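## Task

Carry the tray from the staging bench onto the work bench so that it sits entirely on the bench top with nothing overhanging. Its one tube goes into the blue rack if the cap's dot is orange, or into the green rack if the dot is white, and must be pushed fully down. The tube touching the floor is a failure. The tray's bottles must finish upright inside the tray. One or both robots may work on it. At the end, release everything and back away. A robot that falls or finishes leaning is a failure, and anything held in place only by a robot at the end does not count.

## Robot and tools

Robots: two identical Hello Robot Stretch 4 units, r1 and r2, each about 1.6 m tall. Each has an omni-wheel base (rim within 0.23 m of its centre), a lift carriage on a mast, a forward-extending telescopic arm, a three-joint wrist (yaw, pitch, roll) and a two-finger gripper. Cameras per robot: <r>_head_camera, <r>_head_left_camera, <r>_head_right_camera, <r>_wrist_camera.

Frames: every robot reports in its own base frame, origin on the floor below the base centre, x forward, y left, z up. hand_pose is the point between the open fingertips (link pinch) in that frame; its printed value may be off. base_odometry is relative to where the base was when the scene began and comes only from wheel rotation, so slip is counted as motion. Heading is left-positive, -3.142 to 3.142. Robots cannot read each other's positions from their states; use images, lidar_m and wrist_depth_mm.

execute_actions(actions, cameras): actions is a list with one action object or none (empty returns state and pictures only). The action has a key per robot, "r1" and/or "r2"; each robot gets its own object. Inside it:
- base: exactly one relative move from where the base last measured itself. translate_m: drive straight, metres, -2 to 2, forward positive. strafe_m: sideways, metres, -2 to 2, left positive. rotate_rad: turn in place, radians, -3.2 to 3.2, counter-clockwise positive.
- joints: absolute targets by name, any subset. lift_m 0 to 1.2 m; arm_m 0 to 0.55 m extension; wrist_yaw_rad -1.134 to 4.276 (0 forward, left positive, 3.14 stowed back, above 3.4 may hit the arm); wrist_pitch_rad -1.117 to 4.259 (0 level, 1.57 pointing down); wrist_roll_rad -1.117 to 4.259 (positive turns clockwise seen from behind); gripper_m -0.038 to 0.141, fingertip gap in metres (negative squeezes tips together). Out-of-range joint values get clamped and noted; any other bad value or unknown key rejects the whole call.
- pace: "slow", "default", "fast", "max"; base up to 0.1/0.3/0.4/0.6 m/s and 1/2/3/4 rad/s, further capped when lift_m is above 0.2 (down to 0.3 m/s, 1 rad/s at full height).
- contact_limits: {"arm_m": value}, 0 (gentlest) to 0.75 (strongest), default 0.5.
- end_of_arm: "enable_torque" used by itself, to revive wrist or gripper motors that shut off.
All motions in one action start together; none lasts beyond 15 s. cameras: list of names, null/omitted/["all"] for all, [] for none. A robot or joint left out of an action may keep pushing toward its earlier target without the status showing it.

wait(seconds): 0 to 10; commands nothing and returns state and images. zoom_image(camera, region): enlarges [x0, y0, x1, y1] pixels (max 504x504) of that camera's latest full image. read_manual(section): licence texts only. finished_scene(scene): ends scene 1 or 2 permanently and reports success; the result after the first gives the next task. If a call reports a stop, later motion, wait and finish calls in the same reply are skipped.

Result lines: base_status and joint_status give how each motion ended: done (base: wheels turned the commanded amount, slip included), off_target (resting elsewhere, maybe still pushing), contact_stop_at_<key> (met something; that part goes slack, a slack lift can sag, a slack base can roll), limit_stop_at_<name> (built-in limit), limit_stop_at_tilt (leaning over 6 degrees; lift, arm, wheels slack and unresponsive until upright), limit_stop_at_own_body (about to hit itself, common with pitch below -0.2 plus strong roll), time_out, torque_fault (wrist/gripper motor went limp; send enable_torque). on_its_own covers what was not commanded; "held at" there is a target, not a position. turned_by_wheels vs turned_by_imu differing by over ~0.1 rad means a bump or slip. base_tilt in degrees (forward, right positive) has a fixed bias up to ~1.5. motor_effort is percent of maximum, peak in brackets; wheel positive means turning right; a level gripper carrying a load shifts wrist_pitch effort. lidar_m: 12 sectors of 30 degrees, first straight ahead, counter-clockwise (4th left, 7th behind, 10th right), metres, "-" for nothing or closer than 0.25 m; misses clear objects and thin legs, sees table tops and the other robot. wrist_depth_mm: 7x7 grid of median depths from the top left, 100 to 2000 mm.

Gripping: command a gap below the object's width; the further below, the harder the squeeze and the more the object is drawn inward. Neither the gripper reading nor done proves a grasp; look at gripper effort and images. If fingertips jam on a surface, raise the lift. To unfold at the start, send lift_m 0.4 with wrist_yaw_rad 0.

Cautions: robots pressing on each other fails the run; once bases touch, even millimetres more is a hard press. Commanded travel can differ by up to ~3 cm per metre between robots, which matters when sharing a load. Avoid turning or driving with over 1 kg held and arm_m above 0.2, especially fast; steady pushing with a high gripper can also tip the robot. Over ~2 kg in a level gripper can fault the wrist. Avoid drops, slams and hard pushes. Objects may get nudged occasionally. Finish with everything released and robots clear; shorter robot motion time is better.

Each tool is called by a JSON object that holds its "name" and its "arguments".

## Session

{"name": "execute_actions", "arguments": {"actions": []}}

Scene clock: 0.00 s.
r1.base_odometry: x=+0.000 y=+0.000 heading=+0.000 (m, m, rad; r1's odometry frame)
r1.turned_by_wheels: +0.000 (rad since the last result)
r1.turned_by_imu: +0.000 (rad since the last result)
r1.base_tilt: forward=+0.5 right=-0.3 (deg)
r1.lidar_m: 0.91 1.57 2.46 1.50 1.86 1.55 1.37 2.39 1.68 0.91 0.78 0.78
r1.base_status: not commanded
r1.joint_positions: lift_m=+0.140 arm_m=+0.000 wrist_yaw_rad=+3.116 wrist_pitch_rad=+0.013 wrist_roll_rad=+0.011 gripper_m=+0.057
r1.joint_status: not commanded
r1.motor_effort: lift_m=+19 arm_m=-1 wrist_yaw_rad=+0 wrist_pitch_rad=-7 wrist_roll_rad=+0 gripper_m=-3 wheel_0=-1 wheel_1=+0 wheel_2=+0 (%)
r1.hand_pose: x=-0.1153 y=+0.0947 z=+0.3145 quat_wxyz=(+0.013, -0.006, +0.006, +1.000) (m; r1's base frame)
r1.wrist_depth_mm: - 140 - - - - - / - 117 157 - - - - / - 126 173 - - - - / 141 142 - - - - - / 1618 1921 - - - - - / 960 1060 195 1205 196 1229 1229 / 715 732 820 109 809 809 854
r2.base_odometry: x=+0.000 y=+0.000 heading=+0.000 (m, m, rad; r2's odometry frame)
r2.turned_by_wheels: +0.000 (rad since the last result)
r2.turned_by_imu: +0.000 (rad since the last result)
r2.base_tilt: forward=+0.4 right=+0.3 (deg)
r2.lidar_m: 1.01 0.95 0.99 1.37 3.66 1.54 1.21 2.78 1.52 1.51 3.86 1.37
r2.base_status: not commanded
r2.joint_positions: lift_m=+0.233 arm_m=+0.002 wrist_yaw_rad=+3.045 wrist_pitch_rad=-0.015 wrist_roll_rad=-0.012 gripper_m=+0.057
r2.joint_status: not commanded
r2.motor_effort: lift_m=+19 arm_m=-1 wrist_yaw_rad=-1 wrist_pitch_rad=-8 wrist_roll_rad=-1 gripper_m=-4 wheel_0=+0 wheel_1=+1 wheel_2=+0 (%)
r2.hand_pose: x=-0.1057 y=+0.1149 z=+0.4157 quat_wxyz=(+0.048, +0.007, -0.006, +0.999) (m; r2's base frame)
r2.wrist_depth_mm: - 137 - - - - - / - 126 271 - - - - / 106 138 224 - - - - / 138 167 - - - - - / - - 1863 1756 1808 - - / 1160 1229 1078 1205 196 1308 1308 / 866 831 931 - 976 891 931
pictures: r1_head_camera, r1_head_left_camera, r1_head_right_camera, r1_wrist_camera, r2_head_camera, r2_head_left_camera, r2_head_right_camera, r2_wrist_camera
Images, in order (width x height): r1_head_camera 420x560, r1_head_left_camera 420x672, r1_head_right_camera 420x672, r1_wrist_camera 616x392, r2_head_camera 420x560, r2_head_left_camera 420x672, r2_head_right_camera 420x672, r2_wrist_camera 616x392.

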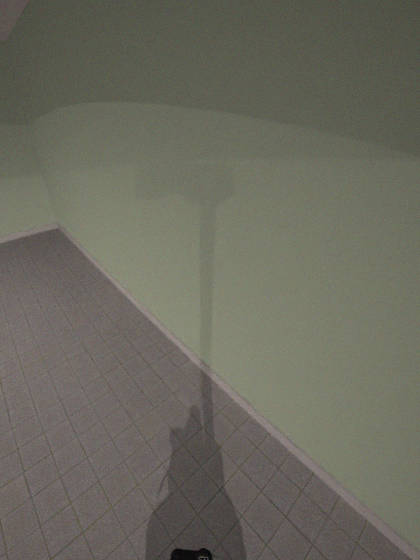

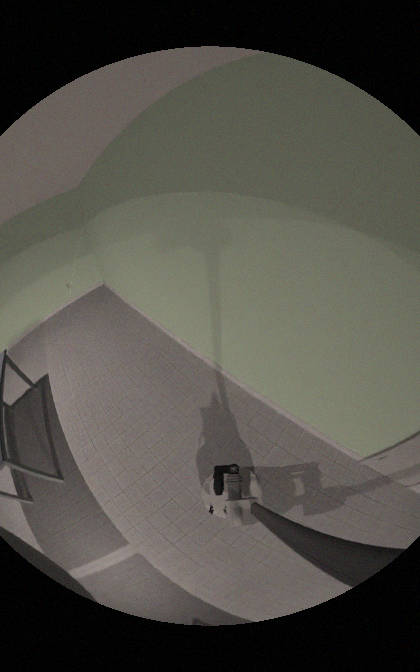

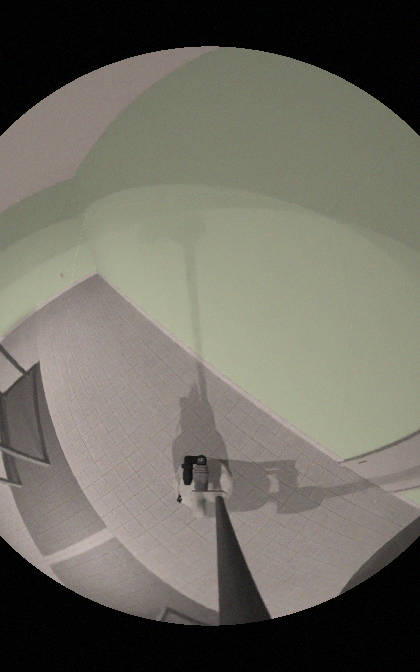

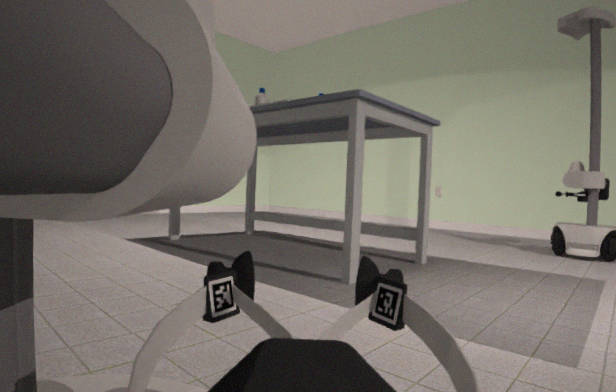

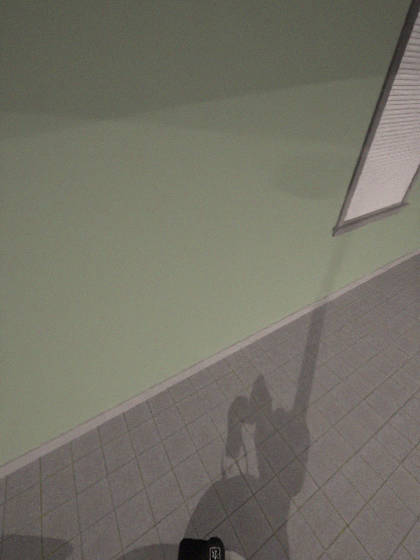

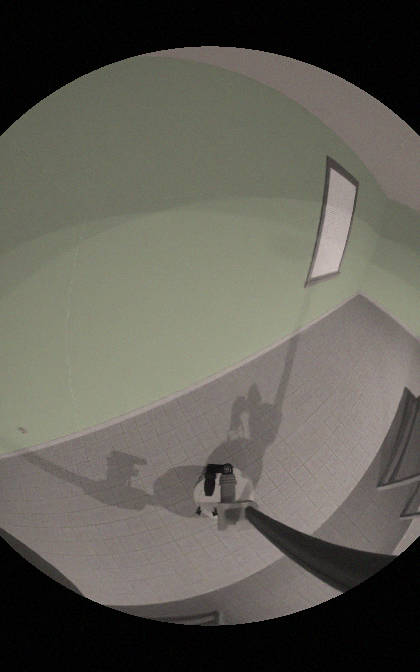

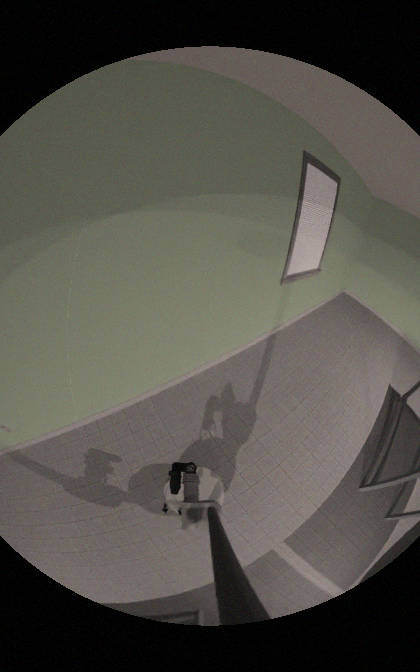

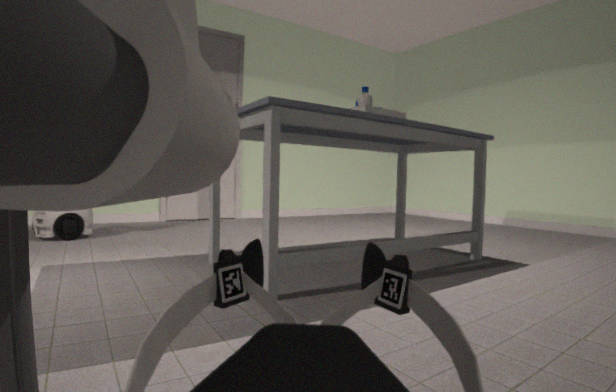

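{"name": "execute_actions", "arguments": {"actions": [{"r1":{"base":{"rotate_rad":2.4},"joints":{"lift_m":0.9,"wrist_yaw_rad":0}},"r2":{"base":{"rotate_rad":-2.5},"joints":{"lift_m":0.9,"wrist_yaw_rad":0}}}], "cameras": ["r1_head_camera","r1_head_left_camera","r2_head_camera","r2_head_left_camera"]}}

Scene clock: 11.13 s.
r1.base_odometry: x=+0.000 y=+0.000 heading=+2.399 (m, m, rad; r1's odometry frame)
r1.turned_by_wheels: +2.399 (rad since the last result)
r1.turned_by_imu: +2.407 (rad since the last result)
r1.base_tilt: forward=+0.6 right=-0.3 (deg)
r1.lidar_m: 2.63 1.34 1.73 2.91 1.11 0.81 0.76 0.83 1.13 3.51 1.64 1.53
r1.base_status: done
r1.joint_positions: lift_m=+0.900 arm_m=+0.000 wrist_yaw_rad=+0.000 wrist_pitch_rad=+0.013 wrist_roll_rad=+0.011 gripper_m=+0.057
r1.joint_status: all done
r1.motor_effort: lift_m=+21(22) arm_m=-1(1) wrist_yaw_rad=-1(6) wrist_pitch_rad=-7(6) wrist_roll_rad=+1(0) gripper_m=-4(4) wheel_0=-5(8) wheel_1=-3(13) wheel_2=-3(10) (%)
r1.hand_pose: x=+0.4594 y=-0.0874 z=+1.0744 quat_wxyz=(+1.000, +0.005, +0.006, +0.000) (m; r1's base frame)
r1.wrist_depth_mm: - - - - - - - / - - - - - - - / - - - - - - - / - - - - - - - / - - - - - - - / 1205 - 195 - 195 - 1464 / - - - 109 - - -
r2.base_odometry: x=+0.000 y=+0.000 heading=-2.499 (m, m, rad; r2's odometry frame)
r2.turned_by_wheels: -2.499 (rad since the last result)
r2.turned_by_imu: -2.493 (rad since the last result)
r2.base_tilt: forward=+0.4 right=+0.3 (deg)
r2.lidar_m: 2.67 1.49 1.69 2.60 1.23 0.98 0.95 1.05 1.55 4.17 1.35 1.21
r2.base_status: done
r2.joint_positions: lift_m=+0.900 arm_m=+0.002 wrist_yaw_rad=+0.000 wrist_pitch_rad=-0.015 wrist_roll_rad=-0.012 gripper_m=+0.057
r2.joint_status: all done
r2.motor_effort: lift_m=+22(21) arm_m=-1(1) wrist_yaw_rad=+1(6) wrist_pitch_rad=-8(9) wrist_roll_rad=+0(1) gripper_m=-4(3) wheel_0=+3(8) wheel_1=+2(6) wheel_2=+3(8) (%)
r2.hand_pose: x=+0.4614 y=-0.0873 z=+1.0824 quat_wxyz=(+1.000, -0.006, -0.008, +0.000) (m; r2's base frame)
r2.wrist_depth_mm: - - - - - - - / - - - - - - - / - - - - - - - / - - - - - - - / 1537 - - - - - - / - - - - 196 - 1098 / - 1808 - - - - -
pictures: r1_head_camera, r1_head_left_camera, r2_head_camera, r2_head_left_camera
Images, in order (width x height): r1_head_camera 420x560, r1_head_left_camera 420x672, r2_head_camera 420x560, r2_head_left_camera 420x672.

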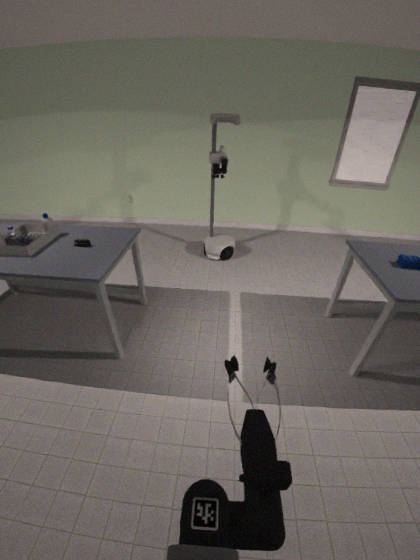

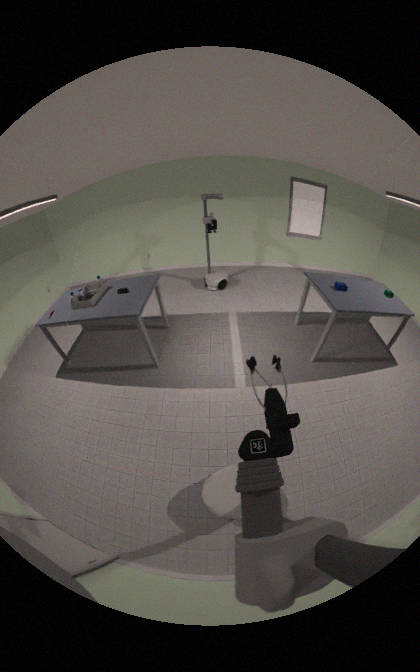

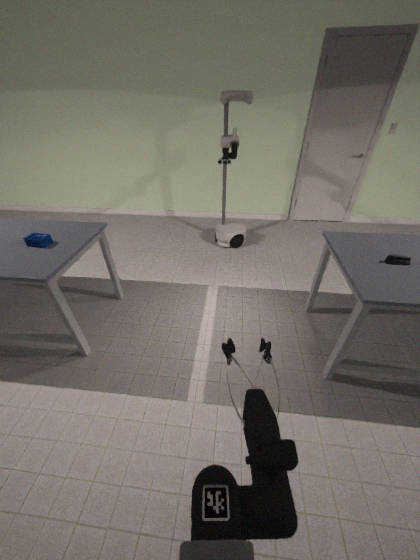

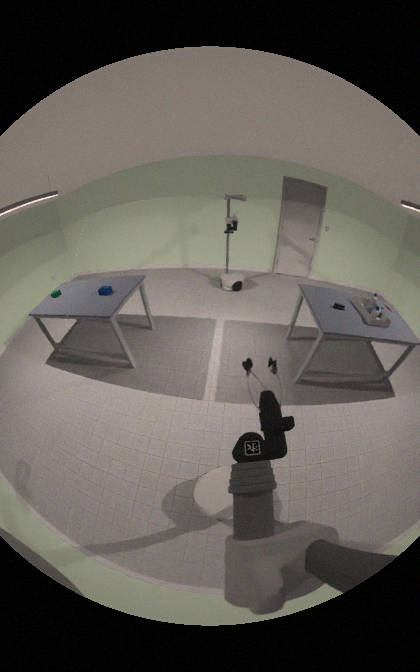

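{"name": "execute_actions", "arguments": {"actions": [{"r1":{"base":{"strafe_m":1.5}},"r2":{"base":{"rotate_rad":-0.12}}}], "cameras": []}}

{"name": "execute_actions", "arguments": {"actions": [{"r1":{"base":{"translate_m":0.4}},"r2":{"base":{"strafe_m":-1.5}}}], "cameras": ["r1_head_camera","r2_head_camera"]}}

Scene clock: 25.60 s.
r1.base_odometry: x=-1.014 y=-1.105 heading=+2.399 (m, m, rad; r1's odometry frame)
r1.turned_by_wheels: +0.000 (rad since the last result)
r1.turned_by_imu: +0.011 (rad since the last result)
r1.base_tilt: forward=+0.4 right=-0.3 (deg)
r1.lidar_m: 1.20 1.27 2.80 2.63 1.02 0.73 0.68 0.76 1.11 3.47 2.76 1.26
r1.base_status: done
r1.joint_positions: lift_m=+0.900 arm_m=+0.000 wrist_yaw_rad=+0.000 wrist_pitch_rad=+0.013 wrist_roll_rad=+0.011 gripper_m=+0.057
r1.joint_status: not commanded
r1.motor_effort: lift_m=+20(21) arm_m=-1(1) wrist_yaw_rad=+0(0) wrist_pitch_rad=-7(6) wrist_roll_rad=+0(1) gripper_m=-1(3) wheel_0=-2(14) wheel_1=+0(11) wheel_2=+0(2) (%)
r1.hand_pose: x=+0.4594 y=-0.0874 z=+1.0744 quat_wxyz=(+1.000, +0.005, +0.006, +0.000) (m; r1's base frame)
r1.wrist_depth_mm: - - - - - - - / - - - - - - - / - - - - - - - / - - - - - - - / - - - - - - - / 1098 1060 195 1138 196 1182 - / - - - 109 1042 1008 -
r2.base_odometry: x=+0.000 y=+0.000 heading=-2.619 (m, m, rad; r2's odometry frame)
r2.turned_by_wheels: -0.120 (rad since the last result)
r2.turned_by_imu: -0.121 (rad since the last result)
r2.base_tilt: forward=+0.3 right=+0.3 (deg)
r2.lidar_m: 3.79 1.52 1.48 3.74 1.37 0.99 0.94 1.01 1.40 3.76 1.47 1.21
r2.base_status: done
r2.joint_positions: lift_m=+0.900 arm_m=+0.002 wrist_yaw_rad=+0.000 wrist_pitch_rad=-0.015 wrist_roll_rad=-0.012 gripper_m=+0.057
r2.joint_status: not commanded
r2.motor_effort: lift_m=+21(22) arm_m=-1(1) wrist_yaw_rad=-2(3) wrist_pitch_rad=-9(8) wrist_roll_rad=-1(0) gripper_m=-4(3) wheel_0=+1(6) wheel_1=+0(3) wheel_2=+1(6) (%)
r2.hand_pose: x=+0.4614 y=-0.0873 z=+1.0824 quat_wxyz=(+1.000, -0.006, -0.008, +0.000) (m; r2's base frame)
r2.wrist_depth_mm: - - - - - - - / - - - - - - - / - - - - - - - / - - - - - - - / - - - - - - - / - - - - 196 1229 1008 / - - - - - - 820
pictures: none
No camera images: the call's "cameras" was empty. Leave "cameras" out to get every camera's image.

Scene clock: 31.93 s.
r1.base_odometry: x=-1.309 y=-0.835 heading=+2.399 (m, m, rad; r1's odometry frame)
r1.turned_by_wheels: +0.001 (rad since the last result)
r1.turned_by_imu: +0.004 (rad since the last result)
r1.base_tilt: forward=+0.5 right=-0.3 (deg)
r1.lidar_m: 0.81 0.85 2.77 2.70 1.55 1.17 1.10 1.18 1.72 3.00 1.15 0.87
r1.base_status: done
r1.joint_positions: lift_m=+0.900 arm_m=+0.000 wrist_yaw_rad=+0.000 wrist_pitch_rad=+0.013 wrist_roll_rad=+0.011 gripper_m=+0.057
r1.joint_status: not commanded
r1.motor_effort: lift_m=+20(20) arm_m=-1(1) wrist_yaw_rad=+0(0) wrist_pitch_rad=-7(7) wrist_roll_rad=+0(1) gripper_m=-3(3) wheel_0=+5(11) wheel_1=+4(7) wheel_2=-1(12) (%)
r1.hand_pose: x=+0.4594 y=-0.0874 z=+1.0744 quat_wxyz=(+1.000, +0.005, +0.006, +0.000) (m; r1's base frame)
r1.wrist_depth_mm: - - - - - - - / - - - - - - - / - - - - - - - / - - - - - - - / - - - - - - - / 1008 1078 195 991 196 1182 - / 732 723 820 109 809 798 854
r2.base_odometry: x=-0.748 y=+1.300 heading=-2.619 (m, m, rad; r2's odometry frame)
r2.turned_by_wheels: +0.000 (rad since the last result)
r2.turned_by_imu: -0.006 (rad since the last result)
r2.base_tilt: forward=+0.4 right=+0.3 (deg)
r2.lidar_m: 1.02 1.09 2.78 3.78 1.38 1.00 0.94 0.99 1.34 2.66 2.77 1.07
r2.base_status: done
r2.joint_positions: lift_m=+0.900 arm_m=+0.002 wrist_yaw_rad=+0.000 wrist_pitch_rad=-0.015 wrist_roll_rad=-0.012 gripper_m=+0.057
r2.joint_status: not commanded
r2.motor_effort: lift_m=+20(22) arm_m=-1(1) wrist_yaw_rad=+0(0) wrist_pitch_rad=-8(8) wrist_roll_rad=-1(1) gripper_m=-3(4) wheel_0=+0(8) wheel_1=+2(11) wheel_2=+0(2) (%)
r2.hand_pose: x=+0.4614 y=-0.0873 z=+1.0825 quat_wxyz=(+1.000, -0.006, -0.008, +0.000) (m; r2's base frame)
r2.wrist_depth_mm: - - - - - - - / - - - - - - - / - - - - - - - / - - - - - - - / - - 1537 - - - - / 917 960 842 946 196 1042 - / 1921 1499 866 - 820 809 -
pictures: r1_head_camera, r2_head_camera
Images, in order (width x height): r1_head_camera 420x560, r2_head_camera 420x560.

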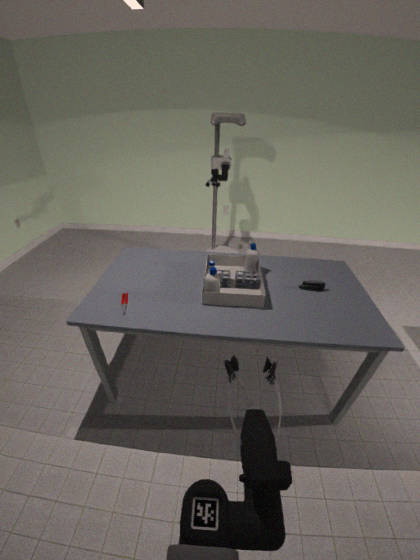

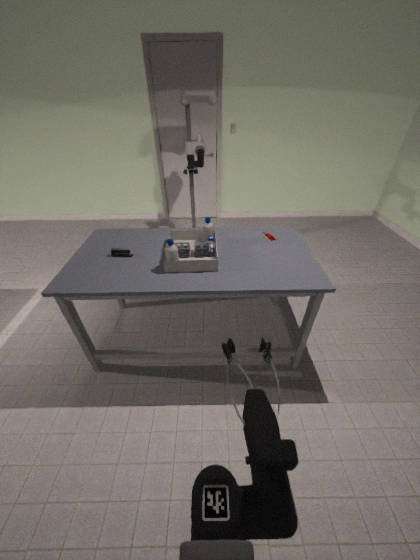

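{"name": "execute_actions", "arguments": {"actions": [{"r1":{"base":{"translate_m":0.35},"joints":{"wrist_pitch_rad":0.5}},"r2":{"base":{"translate_m":0.55},"joints":{"wrist_pitch_rad":0.5}}}], "cameras": ["r1_head_camera","r2_head_camera","r1_wrist_camera","r2_wrist_camera"]}}

Scene clock: 40.13 s.
r1.base_odometry: x=-1.567 y=-0.598 heading=+2.400 (m, m, rad; r1's odometry frame)
r1.turned_by_wheels: +0.001 (rad since the last result)
r1.turned_by_imu: +0.004 (rad since the last result)
r1.base_tilt: forward=+0.5 right=-0.2 (deg)
r1.lidar_m: 0.44 0.50 0.70 2.69 2.06 1.53 1.47 1.56 2.23 2.56 0.67 0.48
r1.base_status: done
r1.joint_positions: lift_m=+0.900 arm_m=+0.000 wrist_yaw_rad=+0.000 wrist_pitch_rad=+0.502 wrist_roll_rad=+0.011 gripper_m=+0.057
r1.joint_status: all done
r1.motor_effort: lift_m=+20(20) arm_m=-1(1) wrist_yaw_rad=+0(0) wrist_pitch_rad=-4(5) wrist_roll_rad=+1(2) gripper_m=-3(2) wheel_0=+5(12) wheel_1=+5(9) wheel_2=-1(11) (%)
r1.hand_pose: x=+0.4239 y=-0.0874 z=+0.9394 quat_wxyz=(+0.969, +0.005, +0.248, -0.001) (m; r1's base frame)
r1.wrist_depth_mm: - - - - - - - / - - - - - - - / 854 866 723 831 831 960 - / 640 654 525 661 661 699 683 / 512 517 525 521 525 554 564 / 424 433 194 449 196 455 459 / 387 377 387 109 384 384 394
r2.base_odometry: x=-1.225 y=+1.025 heading=-2.619 (m, m, rad; r2's odometry frame)
r2.turned_by_wheels: +0.000 (rad since the last result)
r2.turned_by_imu: +0.003 (rad since the last result)
r2.base_tilt: forward=+0.4 right=+0.3 (deg)
r2.lidar_m: 0.47 0.51 0.69 2.59 2.15 1.57 1.49 1.59 2.16 2.67 0.69 0.50
r2.base_status: done
r2.joint_positions: lift_m=+0.900 arm_m=+0.002 wrist_yaw_rad=+0.000 wrist_pitch_rad=+0.501 wrist_roll_rad=-0.012 gripper_m=+0.057
r2.joint_status: all done
r2.motor_effort: lift_m=+20(21) arm_m=-1(1) wrist_yaw_rad=+1(3) wrist_pitch_rad=-7(7) wrist_roll_rad=+0(0) gripper_m=-3(3) wheel_0=+1(7) wheel_1=+1(6) wheel_2=-1(10) (%)
r2.hand_pose: x=+0.4259 y=-0.0874 z=+0.9395 quat_wxyz=(+0.969, -0.006, +0.248, +0.002) (m; r2's base frame)
r2.wrist_depth_mm: - - - - - - - / - - - - - - - / 820 525 699 759 809 831 - / 603 504 508 585 615 615 621 / 480 488 473 496 492 496 500 / 402 404 387 402 196 415 413 / 1160 1118 1118 - 375 373 370
pictures: r1_head_camera, r1_wrist_camera, r2_head_camera, r2_wrist_camera
camera_calibration (this result's frames):
r1_wrist_camera: T_world_to_cam=[[0.0184085, -0.999471, 0.0268186, -0.123786], [-0.504197, -0.0324426, -0.862979, 1.07581], [0.863393, 0.00236432, -0.504527, 0.337036], [0, 0, 0, 1]] pos_world=[0.253702, -0.0896157, 1.10176]
r2_wrist_camera: T_world_to_cam=[[0.0729054, -0.99729, 0.00988552, -0.115199], [-0.52265, -0.0466457, -0.85127, 1.06005], [0.849424, 0.0568955, -0.524635, 0.363548], [0, 0, 0, 1]] pos_world=[0.25363, -0.0861239, 1.09426]
Images, in order (width x height): r1_head_camera 420x560, r1_wrist_camera 616x392, r2_head_camera 420x560, r2_wrist_camera 616x392.

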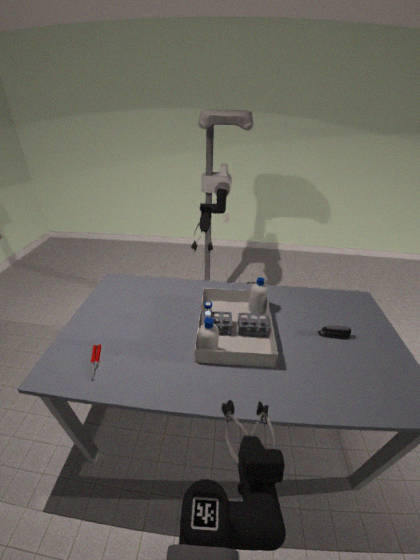

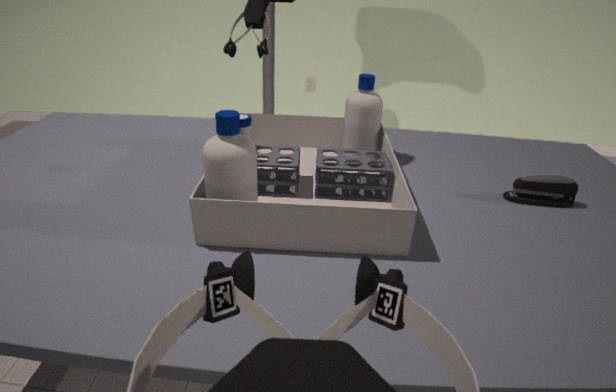

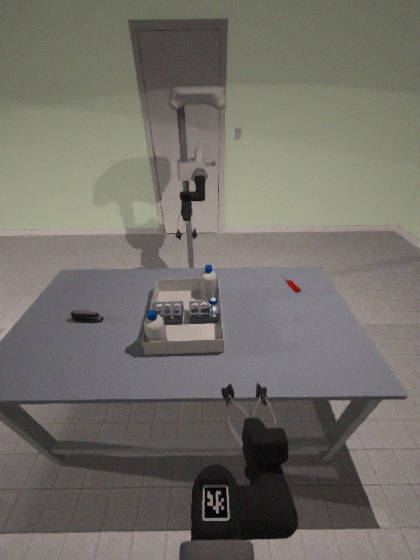

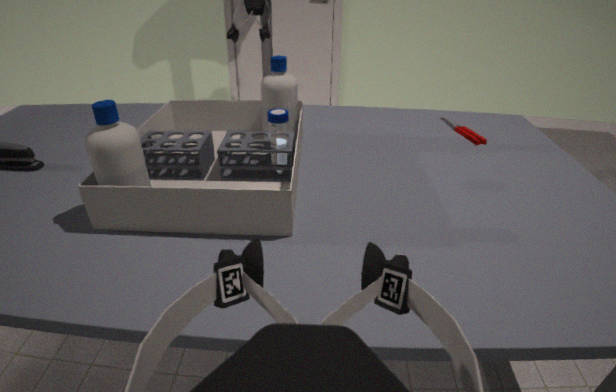

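{"name": "execute_actions", "arguments": {"actions": [{"r1":{"base":{"translate_m":0.17},"joints":{"lift_m":1.03,"wrist_pitch_rad":1.57,"wrist_roll_rad":1.57,"gripper_m":0.07}},"r2":{"base":{"strafe_m":0.19},"joints":{"lift_m":1.03,"wrist_pitch_rad":1.57,"wrist_roll_rad":1.57,"gripper_m":0.07}}}], "cameras": []}}

{"name": "execute_actions", "arguments": {"actions": [{"r1":{"joints":{"arm_m":0.35}},"r2":{"base":{"translate_m":0.19},"joints":{"arm_m":0.32}}}], "cameras": ["r1_head_camera","r2_head_camera","r1_wrist_camera","r2_wrist_camera"]}}

Scene clock: 61.40 s.
r1.base_odometry: x=-1.692 y=-0.484 heading=+2.401 (m, m, rad; r1's odometry frame)
r1.turned_by_wheels: +0.001 (rad since the last result)
r1.turned_by_imu: +0.003 (rad since the last result)
r1.base_tilt: forward=+0.5 right=-0.3 (deg)
r1.lidar_m: 0.30 0.29 0.48 2.69 2.28 1.72 1.63 1.73 2.51 2.52 0.44 0.30
r1.base_status: done
r1.joint_positions: lift_m=+1.030 arm_m=+0.000 wrist_yaw_rad=+0.000 wrist_pitch_rad=+1.570 wrist_roll_rad=+1.570 gripper_m=+0.070
r1.joint_status: all done
r1.motor_effort: lift_m=+21(23) arm_m=-2(1) wrist_yaw_rad=+1(0) wrist_pitch_rad=+1(1) wrist_roll_rad=+0(5) gripper_m=-2(1) wheel_0=+5(12) wheel_1=+4(6) wheel_2=-1(12) (%)
r1.hand_pose: x=+0.1713 y=-0.0874 z=+0.9195 quat_wxyz=(+0.501, +0.500, +0.500, -0.499) (m; r1's base frame)
r1.wrist_depth_mm: 382 382 1118 1098 1138 1138 1138 / 382 382 1138 1118 1098 1138 1138 / 382 384 1138 1138 1118 1138 1118 / 384 384 1118 1138 946 1138 1138 / 384 384 1118 931 931 931 353 / 389 387 201 1138 200 1138 1138 / 387 387 1138 109 1160 1138 1138
r2.base_odometry: x=-1.130 y=+0.861 heading=-2.619 (m, m, rad; r2's odometry frame)
r2.turned_by_wheels: +0.000 (rad since the last result)
r2.turned_by_imu: +0.000 (rad since the last result)
r2.base_tilt: forward=+0.4 right=+0.3 (deg)
r2.lidar_m: 0.46 0.50 0.69 2.42 2.14 1.58 1.50 1.58 2.16 2.85 0.71 0.48
r2.base_status: done
r2.joint_positions: lift_m=+1.030 arm_m=+0.002 wrist_yaw_rad=+0.000 wrist_pitch_rad=+1.570 wrist_roll_rad=+1.570 gripper_m=+0.070
r2.joint_status: all done
r2.motor_effort: lift_m=+22(21) arm_m=-1(1) wrist_yaw_rad=+1(1) wrist_pitch_rad=-1(2) wrist_roll_rad=+1(2) gripper_m=-3(4) wheel_0=+0(10) wheel_1=+0(8) wheel_2=+0(1) (%)
r2.hand_pose: x=+0.1733 y=-0.0874 z=+0.9195 quat_wxyz=(+0.501, +0.500, +0.500, -0.499) (m; r2's base frame)
r2.wrist_depth_mm: 1118 1118 1118 1118 1118 1098 1118 / 1118 1118 1098 1118 1118 1098 1118 / 1138 1138 1118 1118 1118 1098 1098 / 1160 1138 1138 1138 917 1118 1138 / 1160 1138 1138 931 931 1118 1160 / 1160 1160 1138 946 917 1118 1138 / 1160 1182 1138 - 1182 1160 1118
pictures: none
No camera images: the call's "cameras" was empty. Leave "cameras" out to get every camera's image.

Scene clock: 63.57 s.
r1.base_odometry: x=-1.692 y=-0.484 heading=+2.401 (m, m, rad; r1's odometry frame)
r1.turned_by_wheels: +0.000 (rad since the last result)
r1.turned_by_imu: +0.001 (rad since the last result)
r1.base_tilt: forward=+0.6 right=-0.2 (deg)
r1.lidar_m: 0.27 0.32 0.49 2.69 2.27 1.71 1.62 1.74 2.53 2.52 0.43 0.30
r1.base_status: not commanded
r1.joint_positions: lift_m=+1.030 arm_m=+0.349 wrist_yaw_rad=+0.000 wrist_pitch_rad=+1.570 wrist_roll_rad=+1.570 gripper_m=+0.070
r1.joint_status: all done
r1.motor_effort: lift_m=+21(21) arm_m=+5(6) wrist_yaw_rad=+0(0) wrist_pitch_rad=+1(1) wrist_roll_rad=+1(1) gripper_m=-2(1) wheel_0=+5(5) wheel_1=+4(4) wheel_2=-1(1) (%)
r1.hand_pose: x=+0.5204 y=-0.0874 z=+0.9195 quat_wxyz=(+0.501, +0.500, +0.500, -0.499) (m; r1's base frame)
r1.wrist_depth_mm: 377 377 377 379 379 379 1098 / 366 345 379 379 382 379 1118 / 353 351 377 382 382 384 1138 / 379 349 382 379 379 382 1118 / 382 379 384 382 384 384 917 / 351 325 202 379 200 384 1118 / 325 325 320 109 384 387 1118
r2.base_odometry: x=-1.295 y=+0.766 heading=-2.619 (m, m, rad; r2's odometry frame)
r2.turned_by_wheels: +0.000 (rad since the last result)
r2.turned_by_imu: +0.001 (rad since the last result)
r2.base_tilt: forward=+0.4 right=+0.3 (deg)
r2.lidar_m: 0.28 0.31 0.44 2.37 2.43 1.78 1.69 1.74 2.42 2.84 0.43 0.29
r2.base_status: done
r2.joint_positions: lift_m=+1.030 arm_m=+0.319 wrist_yaw_rad=+0.000 wrist_pitch_rad=+1.570 wrist_roll_rad=+1.570 gripper_m=+0.070
r2.joint_status: all done
r2.motor_effort: lift_m=+21(21) arm_m=+5(7) wrist_yaw_rad=+0(1) wrist_pitch_rad=-2(0) wrist_roll_rad=+0(1) gripper_m=-3(3) wheel_0=+2(6) wheel_1=+2(7) wheel_2=+0(11) (%)
r2.hand_pose: x=+0.4903 y=-0.0874 z=+0.9195 quat_wxyz=(+0.501, +0.500, +0.500, -0.499) (m; r2's base frame)
r2.wrist_depth_mm: 375 375 366 370 370 373 1098 / 375 314 373 370 373 373 1118 / 375 317 377 377 377 373 1118 / 382 319 373 375 375 379 931 / 379 368 377 379 382 917 1025 / 384 353 342 327 384 931 1138 / 379 324 384 - 384 1118 1138
pictures: r1_head_camera, r1_wrist_camera, r2_head_camera, r2_wrist_camera
camera_calibration (this result's frames):
r1_wrist_camera: T_world_to_cam=[[-0.999001, -0.0444795, -0.00428849, 0.516498], [-0.0445798, 0.998637, 0.0271494, 0.139773], [0.00307505, 0.0273135, -0.999622, 1.14884], [0, 0, 0, 1]] pos_world=[0.51868, -0.147988, 1.14683]
r2_wrist_camera: T_world_to_cam=[[-0.997653, -0.0329235, -0.060042, 0.55379], [-0.0358939, 0.998149, 0.0490837, 0.101522], [0.0583149, 0.0511236, -0.996988, 1.12014], [0, 0, 0, 1]] pos_world=[0.490814, -0.140368, 1.14504]
Images, in order (width x height): r1_head_camera 420x560, r1_wrist_camera 616x392, r2_head_camera 420x560, r2_wrist_camera 616x392.

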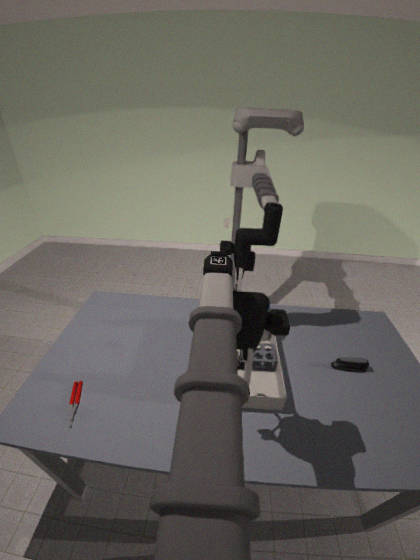

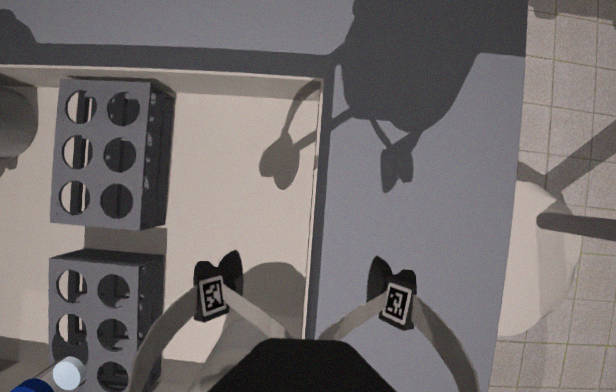

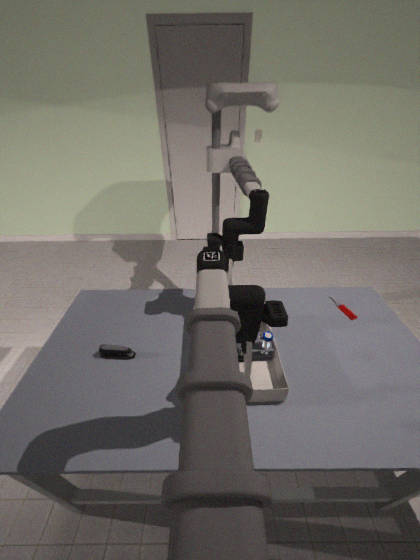

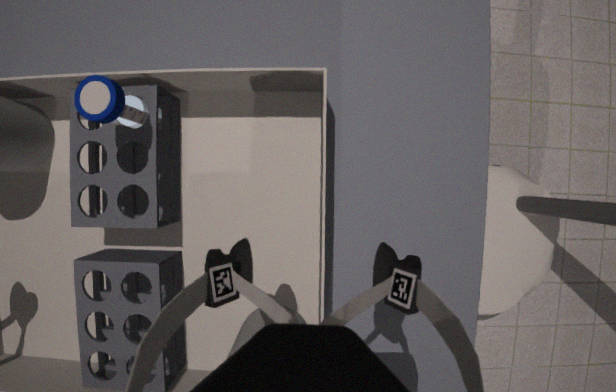

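{"name": "execute_actions", "arguments": {"actions": [{"r1":{"base":{"rotate_rad":-0.045}},"r2":{"joints":{"arm_m":0.31}}}], "cameras": []}}

{"name": "execute_actions", "arguments": {"actions": [{"r1":{"joints":{"lift_m":0.92}},"r2":{"joints":{"lift_m":0.92}}}], "cameras": ["r1_wrist_camera","r2_wrist_camera"]}}

{"name": "execute_actions", "arguments": {"actions": [{"r1":{"joints":{"gripper_m":-0.035}},"r2":{"joints":{"gripper_m":-0.035}}}], "cameras": []}}

{"name": "execute_actions", "arguments": {"actions": [{"r1":{"joints":{"lift_m":0.97},"pace":"slow"},"r2":{"joints":{"lift_m":0.97},"pace":"slow"}}], "cameras": ["r1_head_left_camera","r1_wrist_camera","r2_wrist_camera"]}}

Scene clock: 75.70 s.
r1.base_odometry: x=-1.692 y=-0.484 heading=+2.357 (m, m, rad; r1's odometry frame)
r1.turned_by_wheels: -0.044 (rad since the last result)
r1.turned_by_imu: -0.043 (rad since the last result)
r1.base_tilt: forward=+0.6 right=-0.3 (deg)
r1.lidar_m: 0.29 0.31 0.42 2.68 2.39 1.73 1.62 1.73 2.36 2.53 0.44 0.33
r1.base_status: done
r1.joint_positions: lift_m=+1.030 arm_m=+0.349 wrist_yaw_rad=+0.000 wrist_pitch_rad=+1.570 wrist_roll_rad=+1.570 gripper_m=+0.070
r1.joint_status: not commanded
r1.motor_effort: lift_m=+21(21) arm_m=+5(5) wrist_yaw_rad=+0(0) wrist_pitch_rad=+1(1) wrist_roll_rad=+0(1) gripper_m=-2(2) wheel_0=+6(12) wheel_1=+4(11) wheel_2=+4(6) (%)
r1.hand_pose: x=+0.5204 y=-0.0874 z=+0.9195 quat_wxyz=(+0.501, +0.500, +0.500, -0.499) (m; r1's base frame)
r1.wrist_depth_mm: 382 379 379 379 379 379 1118 / 377 382 384 384 382 382 1118 / 351 349 382 379 379 379 1098 / 377 349 379 384 382 382 1118 / 382 377 379 382 382 387 917 / 357 355 200 384 200 387 1138 / 370 324 384 109 387 387 1138
r2.base_odometry: x=-1.295 y=+0.766 heading=-2.619 (m, m, rad; r2's odometry frame)
r2.turned_by_wheels: +0.000 (rad since the last result)
r2.turned_by_imu: -0.001 (rad since the last result)
r2.base_tilt: forward=+0.4 right=+0.3 (deg)
r2.lidar_m: 0.25 0.29 0.42 2.40 2.43 1.76 1.69 1.74 2.42 2.85 0.41 0.32
r2.base_status: not commanded
r2.joint_positions: lift_m=+1.030 arm_m=+0.311 wrist_yaw_rad=+0.000 wrist_pitch_rad=+1.570 wrist_roll_rad=+1.570 gripper_m=+0.070
r2.joint_status: all done
r2.motor_effort: lift_m=+21(22) arm_m=-5(5) wrist_yaw_rad=-1(0) wrist_pitch_rad=-1(2) wrist_roll_rad=+1(0) gripper_m=-2(1) wheel_0=+2(2) wheel_1=+2(2) wheel_2=+1(1) (%)
r2.hand_pose: x=+0.4821 y=-0.0874 z=+0.9195 quat_wxyz=(+0.501, +0.500, +0.500, -0.499) (m; r2's base frame)
r2.wrist_depth_mm: 375 373 373 370 370 1098 1098 / 373 312 375 373 373 1118 1118 / 353 315 377 373 377 1098 1118 / 379 320 377 375 377 904 1025 / 382 370 379 382 379 931 1118 / 384 325 334 382 379 931 1160 / 382 327 387 - 387 1138 1138
pictures: none
No camera images: the call's "cameras" was empty. Leave "cameras" out to get every camera's image.

Scene clock: 77.20 s.
r1.base_odometry: x=-1.692 y=-0.484 heading=+2.357 (m, m, rad; r1's odometry frame)
r1.turned_by_wheels: +0.000 (rad since the last result)
r1.turned_by_imu: +0.001 (rad since the last result)
r1.base_tilt: forward=+0.6 right=-0.2 (deg)
r1.lidar_m: 0.30 0.30 0.45 2.68 2.39 1.73 1.63 1.69 2.39 2.49 0.44 0.33
r1.base_status: not commanded
r1.joint_positions: lift_m=+0.920 arm_m=+0.349 wrist_yaw_rad=+0.000 wrist_pitch_rad=+1.570 wrist_roll_rad=+1.570 gripper_m=+0.070
r1.joint_status: all done
r1.motor_effort: lift_m=+17(20) arm_m=+5(5) wrist_yaw_rad=-1(2) wrist_pitch_rad=+1(1) wrist_roll_rad=+0(0) gripper_m=-3(2) wheel_0=+6(6) wheel_1=+4(4) wheel_2=+4(4) (%)
r1.hand_pose: x=+0.5204 y=-0.0874 z=+0.8099 quat_wxyz=(+0.501, +0.500, +0.500, -0.499) (m; r1's base frame)
r1.wrist_depth_mm: 271 273 272 272 273 272 271 / 211 239 237 271 272 271 273 / 242 270 270 271 273 273 273 / 240 272 272 273 273 272 273 / 242 272 272 276 274 274 276 / 247 273 200 273 200 276 276 / 226 270 274 109 276 276 276
r2.base_odometry: x=-1.295 y=+0.766 heading=-2.619 (m, m, rad; r2's odometry frame)
r2.turned_by_wheels: +0.000 (rad since the last result)
r2.turned_by_imu: +0.000 (rad since the last result)
r2.base_tilt: forward=+0.4 right=+0.3 (deg)
r2.lidar_m: 0.29 0.31 0.45 2.37 2.43 1.78 1.69 1.78 2.43 2.85 0.41 0.29
r2.base_status: not commanded
r2.joint_positions: lift_m=+0.920 arm_m=+0.311 wrist_yaw_rad=+0.000 wrist_pitch_rad=+1.570 wrist_roll_rad=+1.570 gripper_m=+0.070
r2.joint_status: all done
r2.motor_effort: lift_m=+17(22) arm_m=-5(5) wrist_yaw_rad=-2(3) wrist_pitch_rad=-2(1) wrist_roll_rad=+1(0) gripper_m=-3(2) wheel_0=+2(2) wheel_1=+2(2) wheel_2=+1(1) (%)
r2.hand_pose: x=+0.4821 y=-0.0874 z=+0.8099 quat_wxyz=(+0.501, +0.500, +0.500, -0.499) (m; r2's base frame)
r2.wrist_depth_mm: 206 214 220 251 264 263 976 / 206 264 264 265 265 265 1008 / 236 266 266 267 267 268 991 / 238 268 266 268 270 268 809 / 268 270 268 270 271 270 809 / 218 268 271 270 272 271 1008 / 213 270 272 - 274 274 1025
pictures: r1_wrist_camera, r2_wrist_camera
camera_calibration (this result's frames):
r1_wrist_camera: T_world_to_cam=[[-0.999001, -0.0444797, -0.00428849, 0.516032], [-0.04458, 0.998637, 0.0271494, 0.14275], [0.00307505, 0.0273135, -0.999622, 1.03925], [0, 0, 0, 1]] pos_world=[0.518684, -0.147988, 1.0372]
r2_wrist_camera: T_world_to_cam=[[-0.997654, -0.0329128, -0.0600322, 0.538995], [-0.0358827, 0.99815, 0.049084, 0.106602], [0.0583056, 0.051123, -0.996989, 1.01133], [0, 0, 0, 1]] pos_world=[0.482589, -0.140368, 1.03541]
Images, in order (width x height): r1_wrist_camera 616x392, r2_wrist_camera 616x392.

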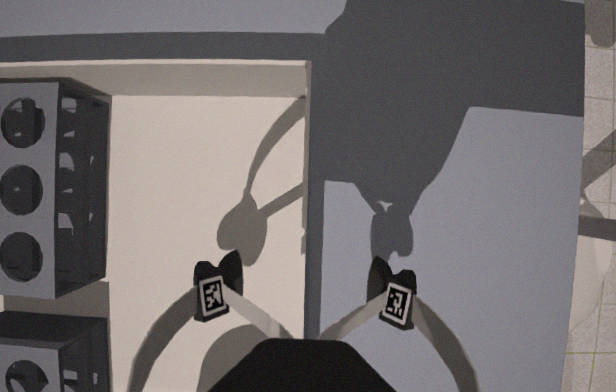

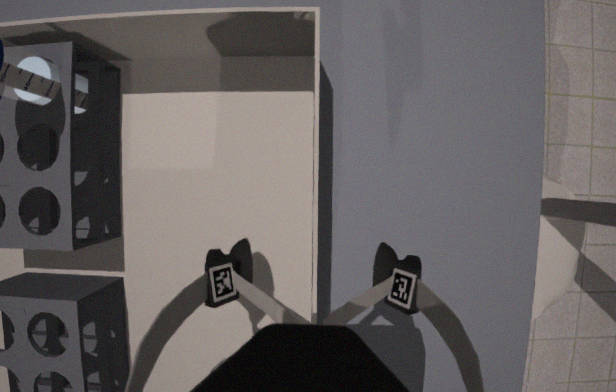

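Scene clock: 78.93 s.
r1.base_odometry: x=-1.692 y=-0.484 heading=+2.357 (m, m, rad; r1's odometry frame)
r1.turned_by_wheels: +0.000 (rad since the last result)
r1.turned_by_imu: +0.001 (rad since the last result)
r1.base_tilt: forward=+0.6 right=-0.2 (deg)
r1.lidar_m: 0.29 0.30 0.45 2.69 2.39 1.74 1.62 1.73 2.40 2.52 0.43 0.32
r1.base_status: not commanded
r1.joint_positions: lift_m=+0.920 arm_m=+0.349 wrist_yaw_rad=+0.000 wrist_pitch_rad=+1.569 wrist_roll_rad=+1.570 gripper_m=-0.034
r1.joint_status: all done
r1.motor_effort: lift_m=+19(19) arm_m=+5(5) wrist_yaw_rad=-2(2) wrist_pitch_rad=+3(3) wrist_roll_rad=+1(1) gripper_m=-18(15) wheel_0=+6(6) wheel_1=+4(4) wheel_2=+4(4) (%)
r1.hand_pose: x=+0.5207 y=-0.0874 z=+0.8097 quat_wxyz=(+0.501, +0.500, +0.500, -0.499) (m; r1's base frame)
r1.wrist_depth_mm: 271 270 270 271 271 271 271 / 213 243 242 262 271 270 270 / 232 263 263 262 271 271 271 / 234 264 264 264 272 272 272 / 236 266 266 266 273 274 273 / 243 267 185 206 185 274 274 / 222 268 271 109 274 276 276
r2.base_odometry: x=-1.295 y=+0.766 heading=-2.619 (m, m, rad; r2's odometry frame)
r2.turned_by_wheels: +0.000 (rad since the last result)
r2.turned_by_imu: +0.000 (rad since the last result)
r2.base_tilt: forward=+0.4 right=+0.3 (deg)
r2.lidar_m: 0.29 0.32 0.42 2.40 2.40 1.76 1.67 1.79 2.42 2.85 0.44 0.30
r2.base_status: not commanded
r2.joint_positions: lift_m=+0.920 arm_m=+0.311 wrist_yaw_rad=+0.000 wrist_pitch_rad=+1.569 wrist_roll_rad=+1.570 gripper_m=-0.034
r2.joint_status: all done
r2.motor_effort: lift_m=+20(20) arm_m=-5(5) wrist_yaw_rad=-1(1) wrist_pitch_rad=+1(1) wrist_roll_rad=+0(1) gripper_m=-22(25) wheel_0=+2(2) wheel_1=+2(2) wheel_2=+1(1) (%)
r2.hand_pose: x=+0.4823 y=-0.0874 z=+0.8097 quat_wxyz=(+0.501, +0.500, +0.500, -0.499) (m; r2's base frame)
r2.wrist_depth_mm: 202 214 220 248 263 262 1008 / 203 260 260 259 262 265 1008 / 232 260 262 262 266 265 991 / 235 262 263 263 267 267 809 / 265 264 263 262 267 268 820 / 219 263 178 196 181 270 1025 / 236 260 265 - 273 272 1042
pictures: none
No camera images: the call's "cameras" was empty. Leave "cameras" out to get every camera's image.

Scene clock: 80.20 s.
r1.base_odometry: x=-1.692 y=-0.484 heading=+2.357 (m, m, rad; r1's odometry frame)
r1.turned_by_wheels: +0.000 (rad since the last result)
r1.turned_by_imu: +0.000 (rad since the last result)
r1.base_tilt: forward=+0.5 right=-0.2 (deg)
r1.lidar_m: 0.29 0.33 0.42 2.68 2.40 1.72 1.64 1.73 2.40 2.53 0.45 0.33
r1.base_status: not commanded
r1.joint_positions: lift_m=+0.970 arm_m=+0.349 wrist_yaw_rad=+0.000 wrist_pitch_rad=+1.569 wrist_roll_rad=+1.570 gripper_m=-0.034
r1.joint_status: all done
r1.motor_effort: lift_m=+24(26) arm_m=+4(4) wrist_yaw_rad=-1(1) wrist_pitch_rad=+2(3) wrist_roll_rad=+2(1) gripper_m=-20(17) wheel_0=+6(6) wheel_1=+4(4) wheel_2=+4(4) (%)
r1.hand_pose: x=+0.5207 y=-0.0874 z=+0.8593 quat_wxyz=(+0.501, +0.500, +0.500, -0.499) (m; r1's base frame)
r1.wrist_depth_mm: 317 319 319 319 319 319 319 / 213 244 243 260 317 319 1060 / 232 262 262 262 322 322 1060 / 235 264 263 264 320 320 866 / 236 265 265 266 322 322 854 / 255 267 184 205 185 322 878 / 221 270 270 109 324 322 1060
r2.base_odometry: x=-1.295 y=+0.766 heading=-2.619 (m, m, rad; r2's odometry frame)
r2.turned_by_wheels: +0.000 (rad since the last result)
r2.turned_by_imu: +0.000 (rad since the last result)
r2.base_tilt: forward=+0.4 right=+0.3 (deg)
r2.lidar_m: 0.26 0.30 0.43 2.40 2.41 1.76 1.70 1.76 2.41 2.84 0.41 0.31
r2.base_status: not commanded
r2.joint_positions: lift_m=+0.970 arm_m=+0.311 wrist_yaw_rad=+0.000 wrist_pitch_rad=+1.569 wrist_roll_rad=+1.570 gripper_m=-0.034
r2.joint_status: all done
r2.motor_effort: lift_m=+25(25) arm_m=-5(5) wrist_yaw_rad=+0(0) wrist_pitch_rad=+0(0) wrist_roll_rad=+0(0) gripper_m=-21(23) wheel_0=+2(2) wheel_1=+2(2) wheel_2=+1(1) (%)
r2.hand_pose: x=+0.4823 y=-0.0874 z=+0.8593 quat_wxyz=(+0.501, +0.500, +0.500, -0.499) (m; r2's base frame)
r2.wrist_depth_mm: 204 214 219 248 309 312 1060 / 204 262 263 260 312 312 1060 / 234 263 263 263 314 315 1060 / 234 264 263 262 317 315 854 / 265 263 264 263 319 319 854 / 220 264 178 196 180 320 1060 / 220 260 265 - 324 324 1098
pictures: r1_head_left_camera, r1_wrist_camera, r2_wrist_camera
camera_calibration (this result's frames):
r1_wrist_camera: T_world_to_cam=[[-0.998983, -0.0448087, -0.00501697, 0.51713], [-0.0449287, 0.998622, 0.027117, 0.14163], [0.00379498, 0.0273148, -0.99962, 1.08823], [0, 0, 0, 1]] pos_world=[0.518838, -0.147988, 1.08657]
r2_wrist_camera: T_world_to_cam=[[-0.997612, -0.0330237, -0.0606637, 0.542628], [-0.0360247, 0.998146, 0.0490614, 0.104273], [0.058931, 0.0511296, -0.996952, 1.06019], [0, 0, 0, 1]] pos_world=[0.482611, -0.140367, 1.08476]
Images, in order (width x height): r1_head_left_camera 420x672, r1_wrist_camera 616x392, r2_wrist_camera 616x392.

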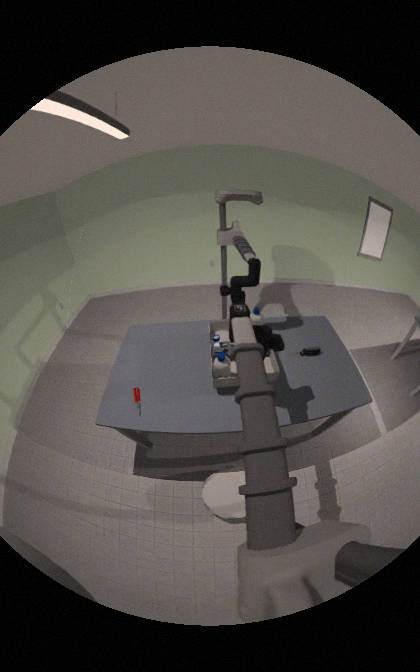

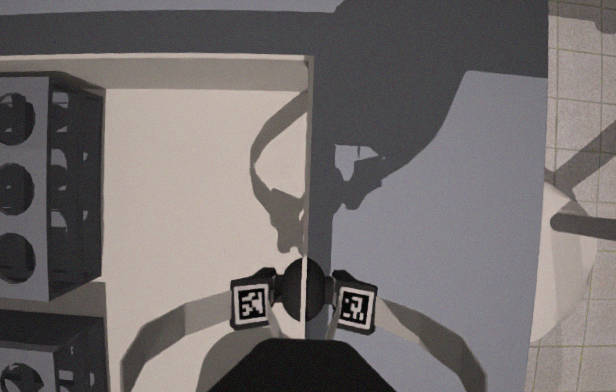

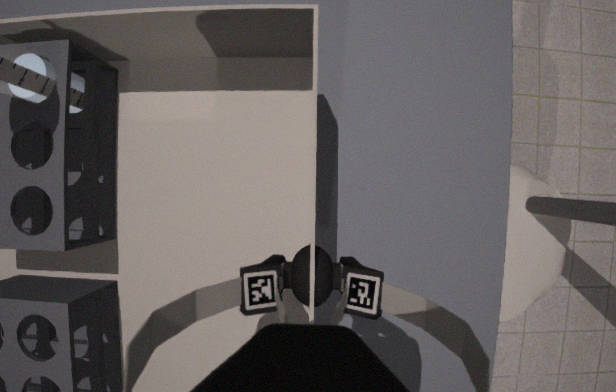

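Lifted. Raise to clear the racks and strafe.

{"name": "execute_actions", "arguments": {"actions": [{"r1":{"base":{"strafe_m":-1.0},"joints":{"lift_m":1.06},"pace":"slow"},"r2":{"base":{"strafe_m":1.0},"joints":{"lift_m":1.06},"pace":"slow"}}], "cameras": ["r1_head_left_camera","r1_wrist_camera","r2_wrist_camera"]}}

{"name": "execute_actions", "arguments": {"actions": [{"r1":{"base":{"strafe_m":-1.0},"pace":"slow"},"r2":{"base":{"strafe_m":1.0},"pace":"slow"}}], "cameras": ["r1_head_right_camera","r2_head_left_camera","r1_wrist_camera","r2_wrist_camera"]}}

action 0: r1: "base": strafe_m = -1.0 would last too long for one action: at the pace "slow" strafe_m can be at most 0.78 in either direction: name a faster pace, or command the rest in another action

action 0: r1: "base": strafe_m = -1.0 would last too long for one action: at the pace "slow" strafe_m can be at most 0.78 in either direction: name a faster pace, or command the rest in another action


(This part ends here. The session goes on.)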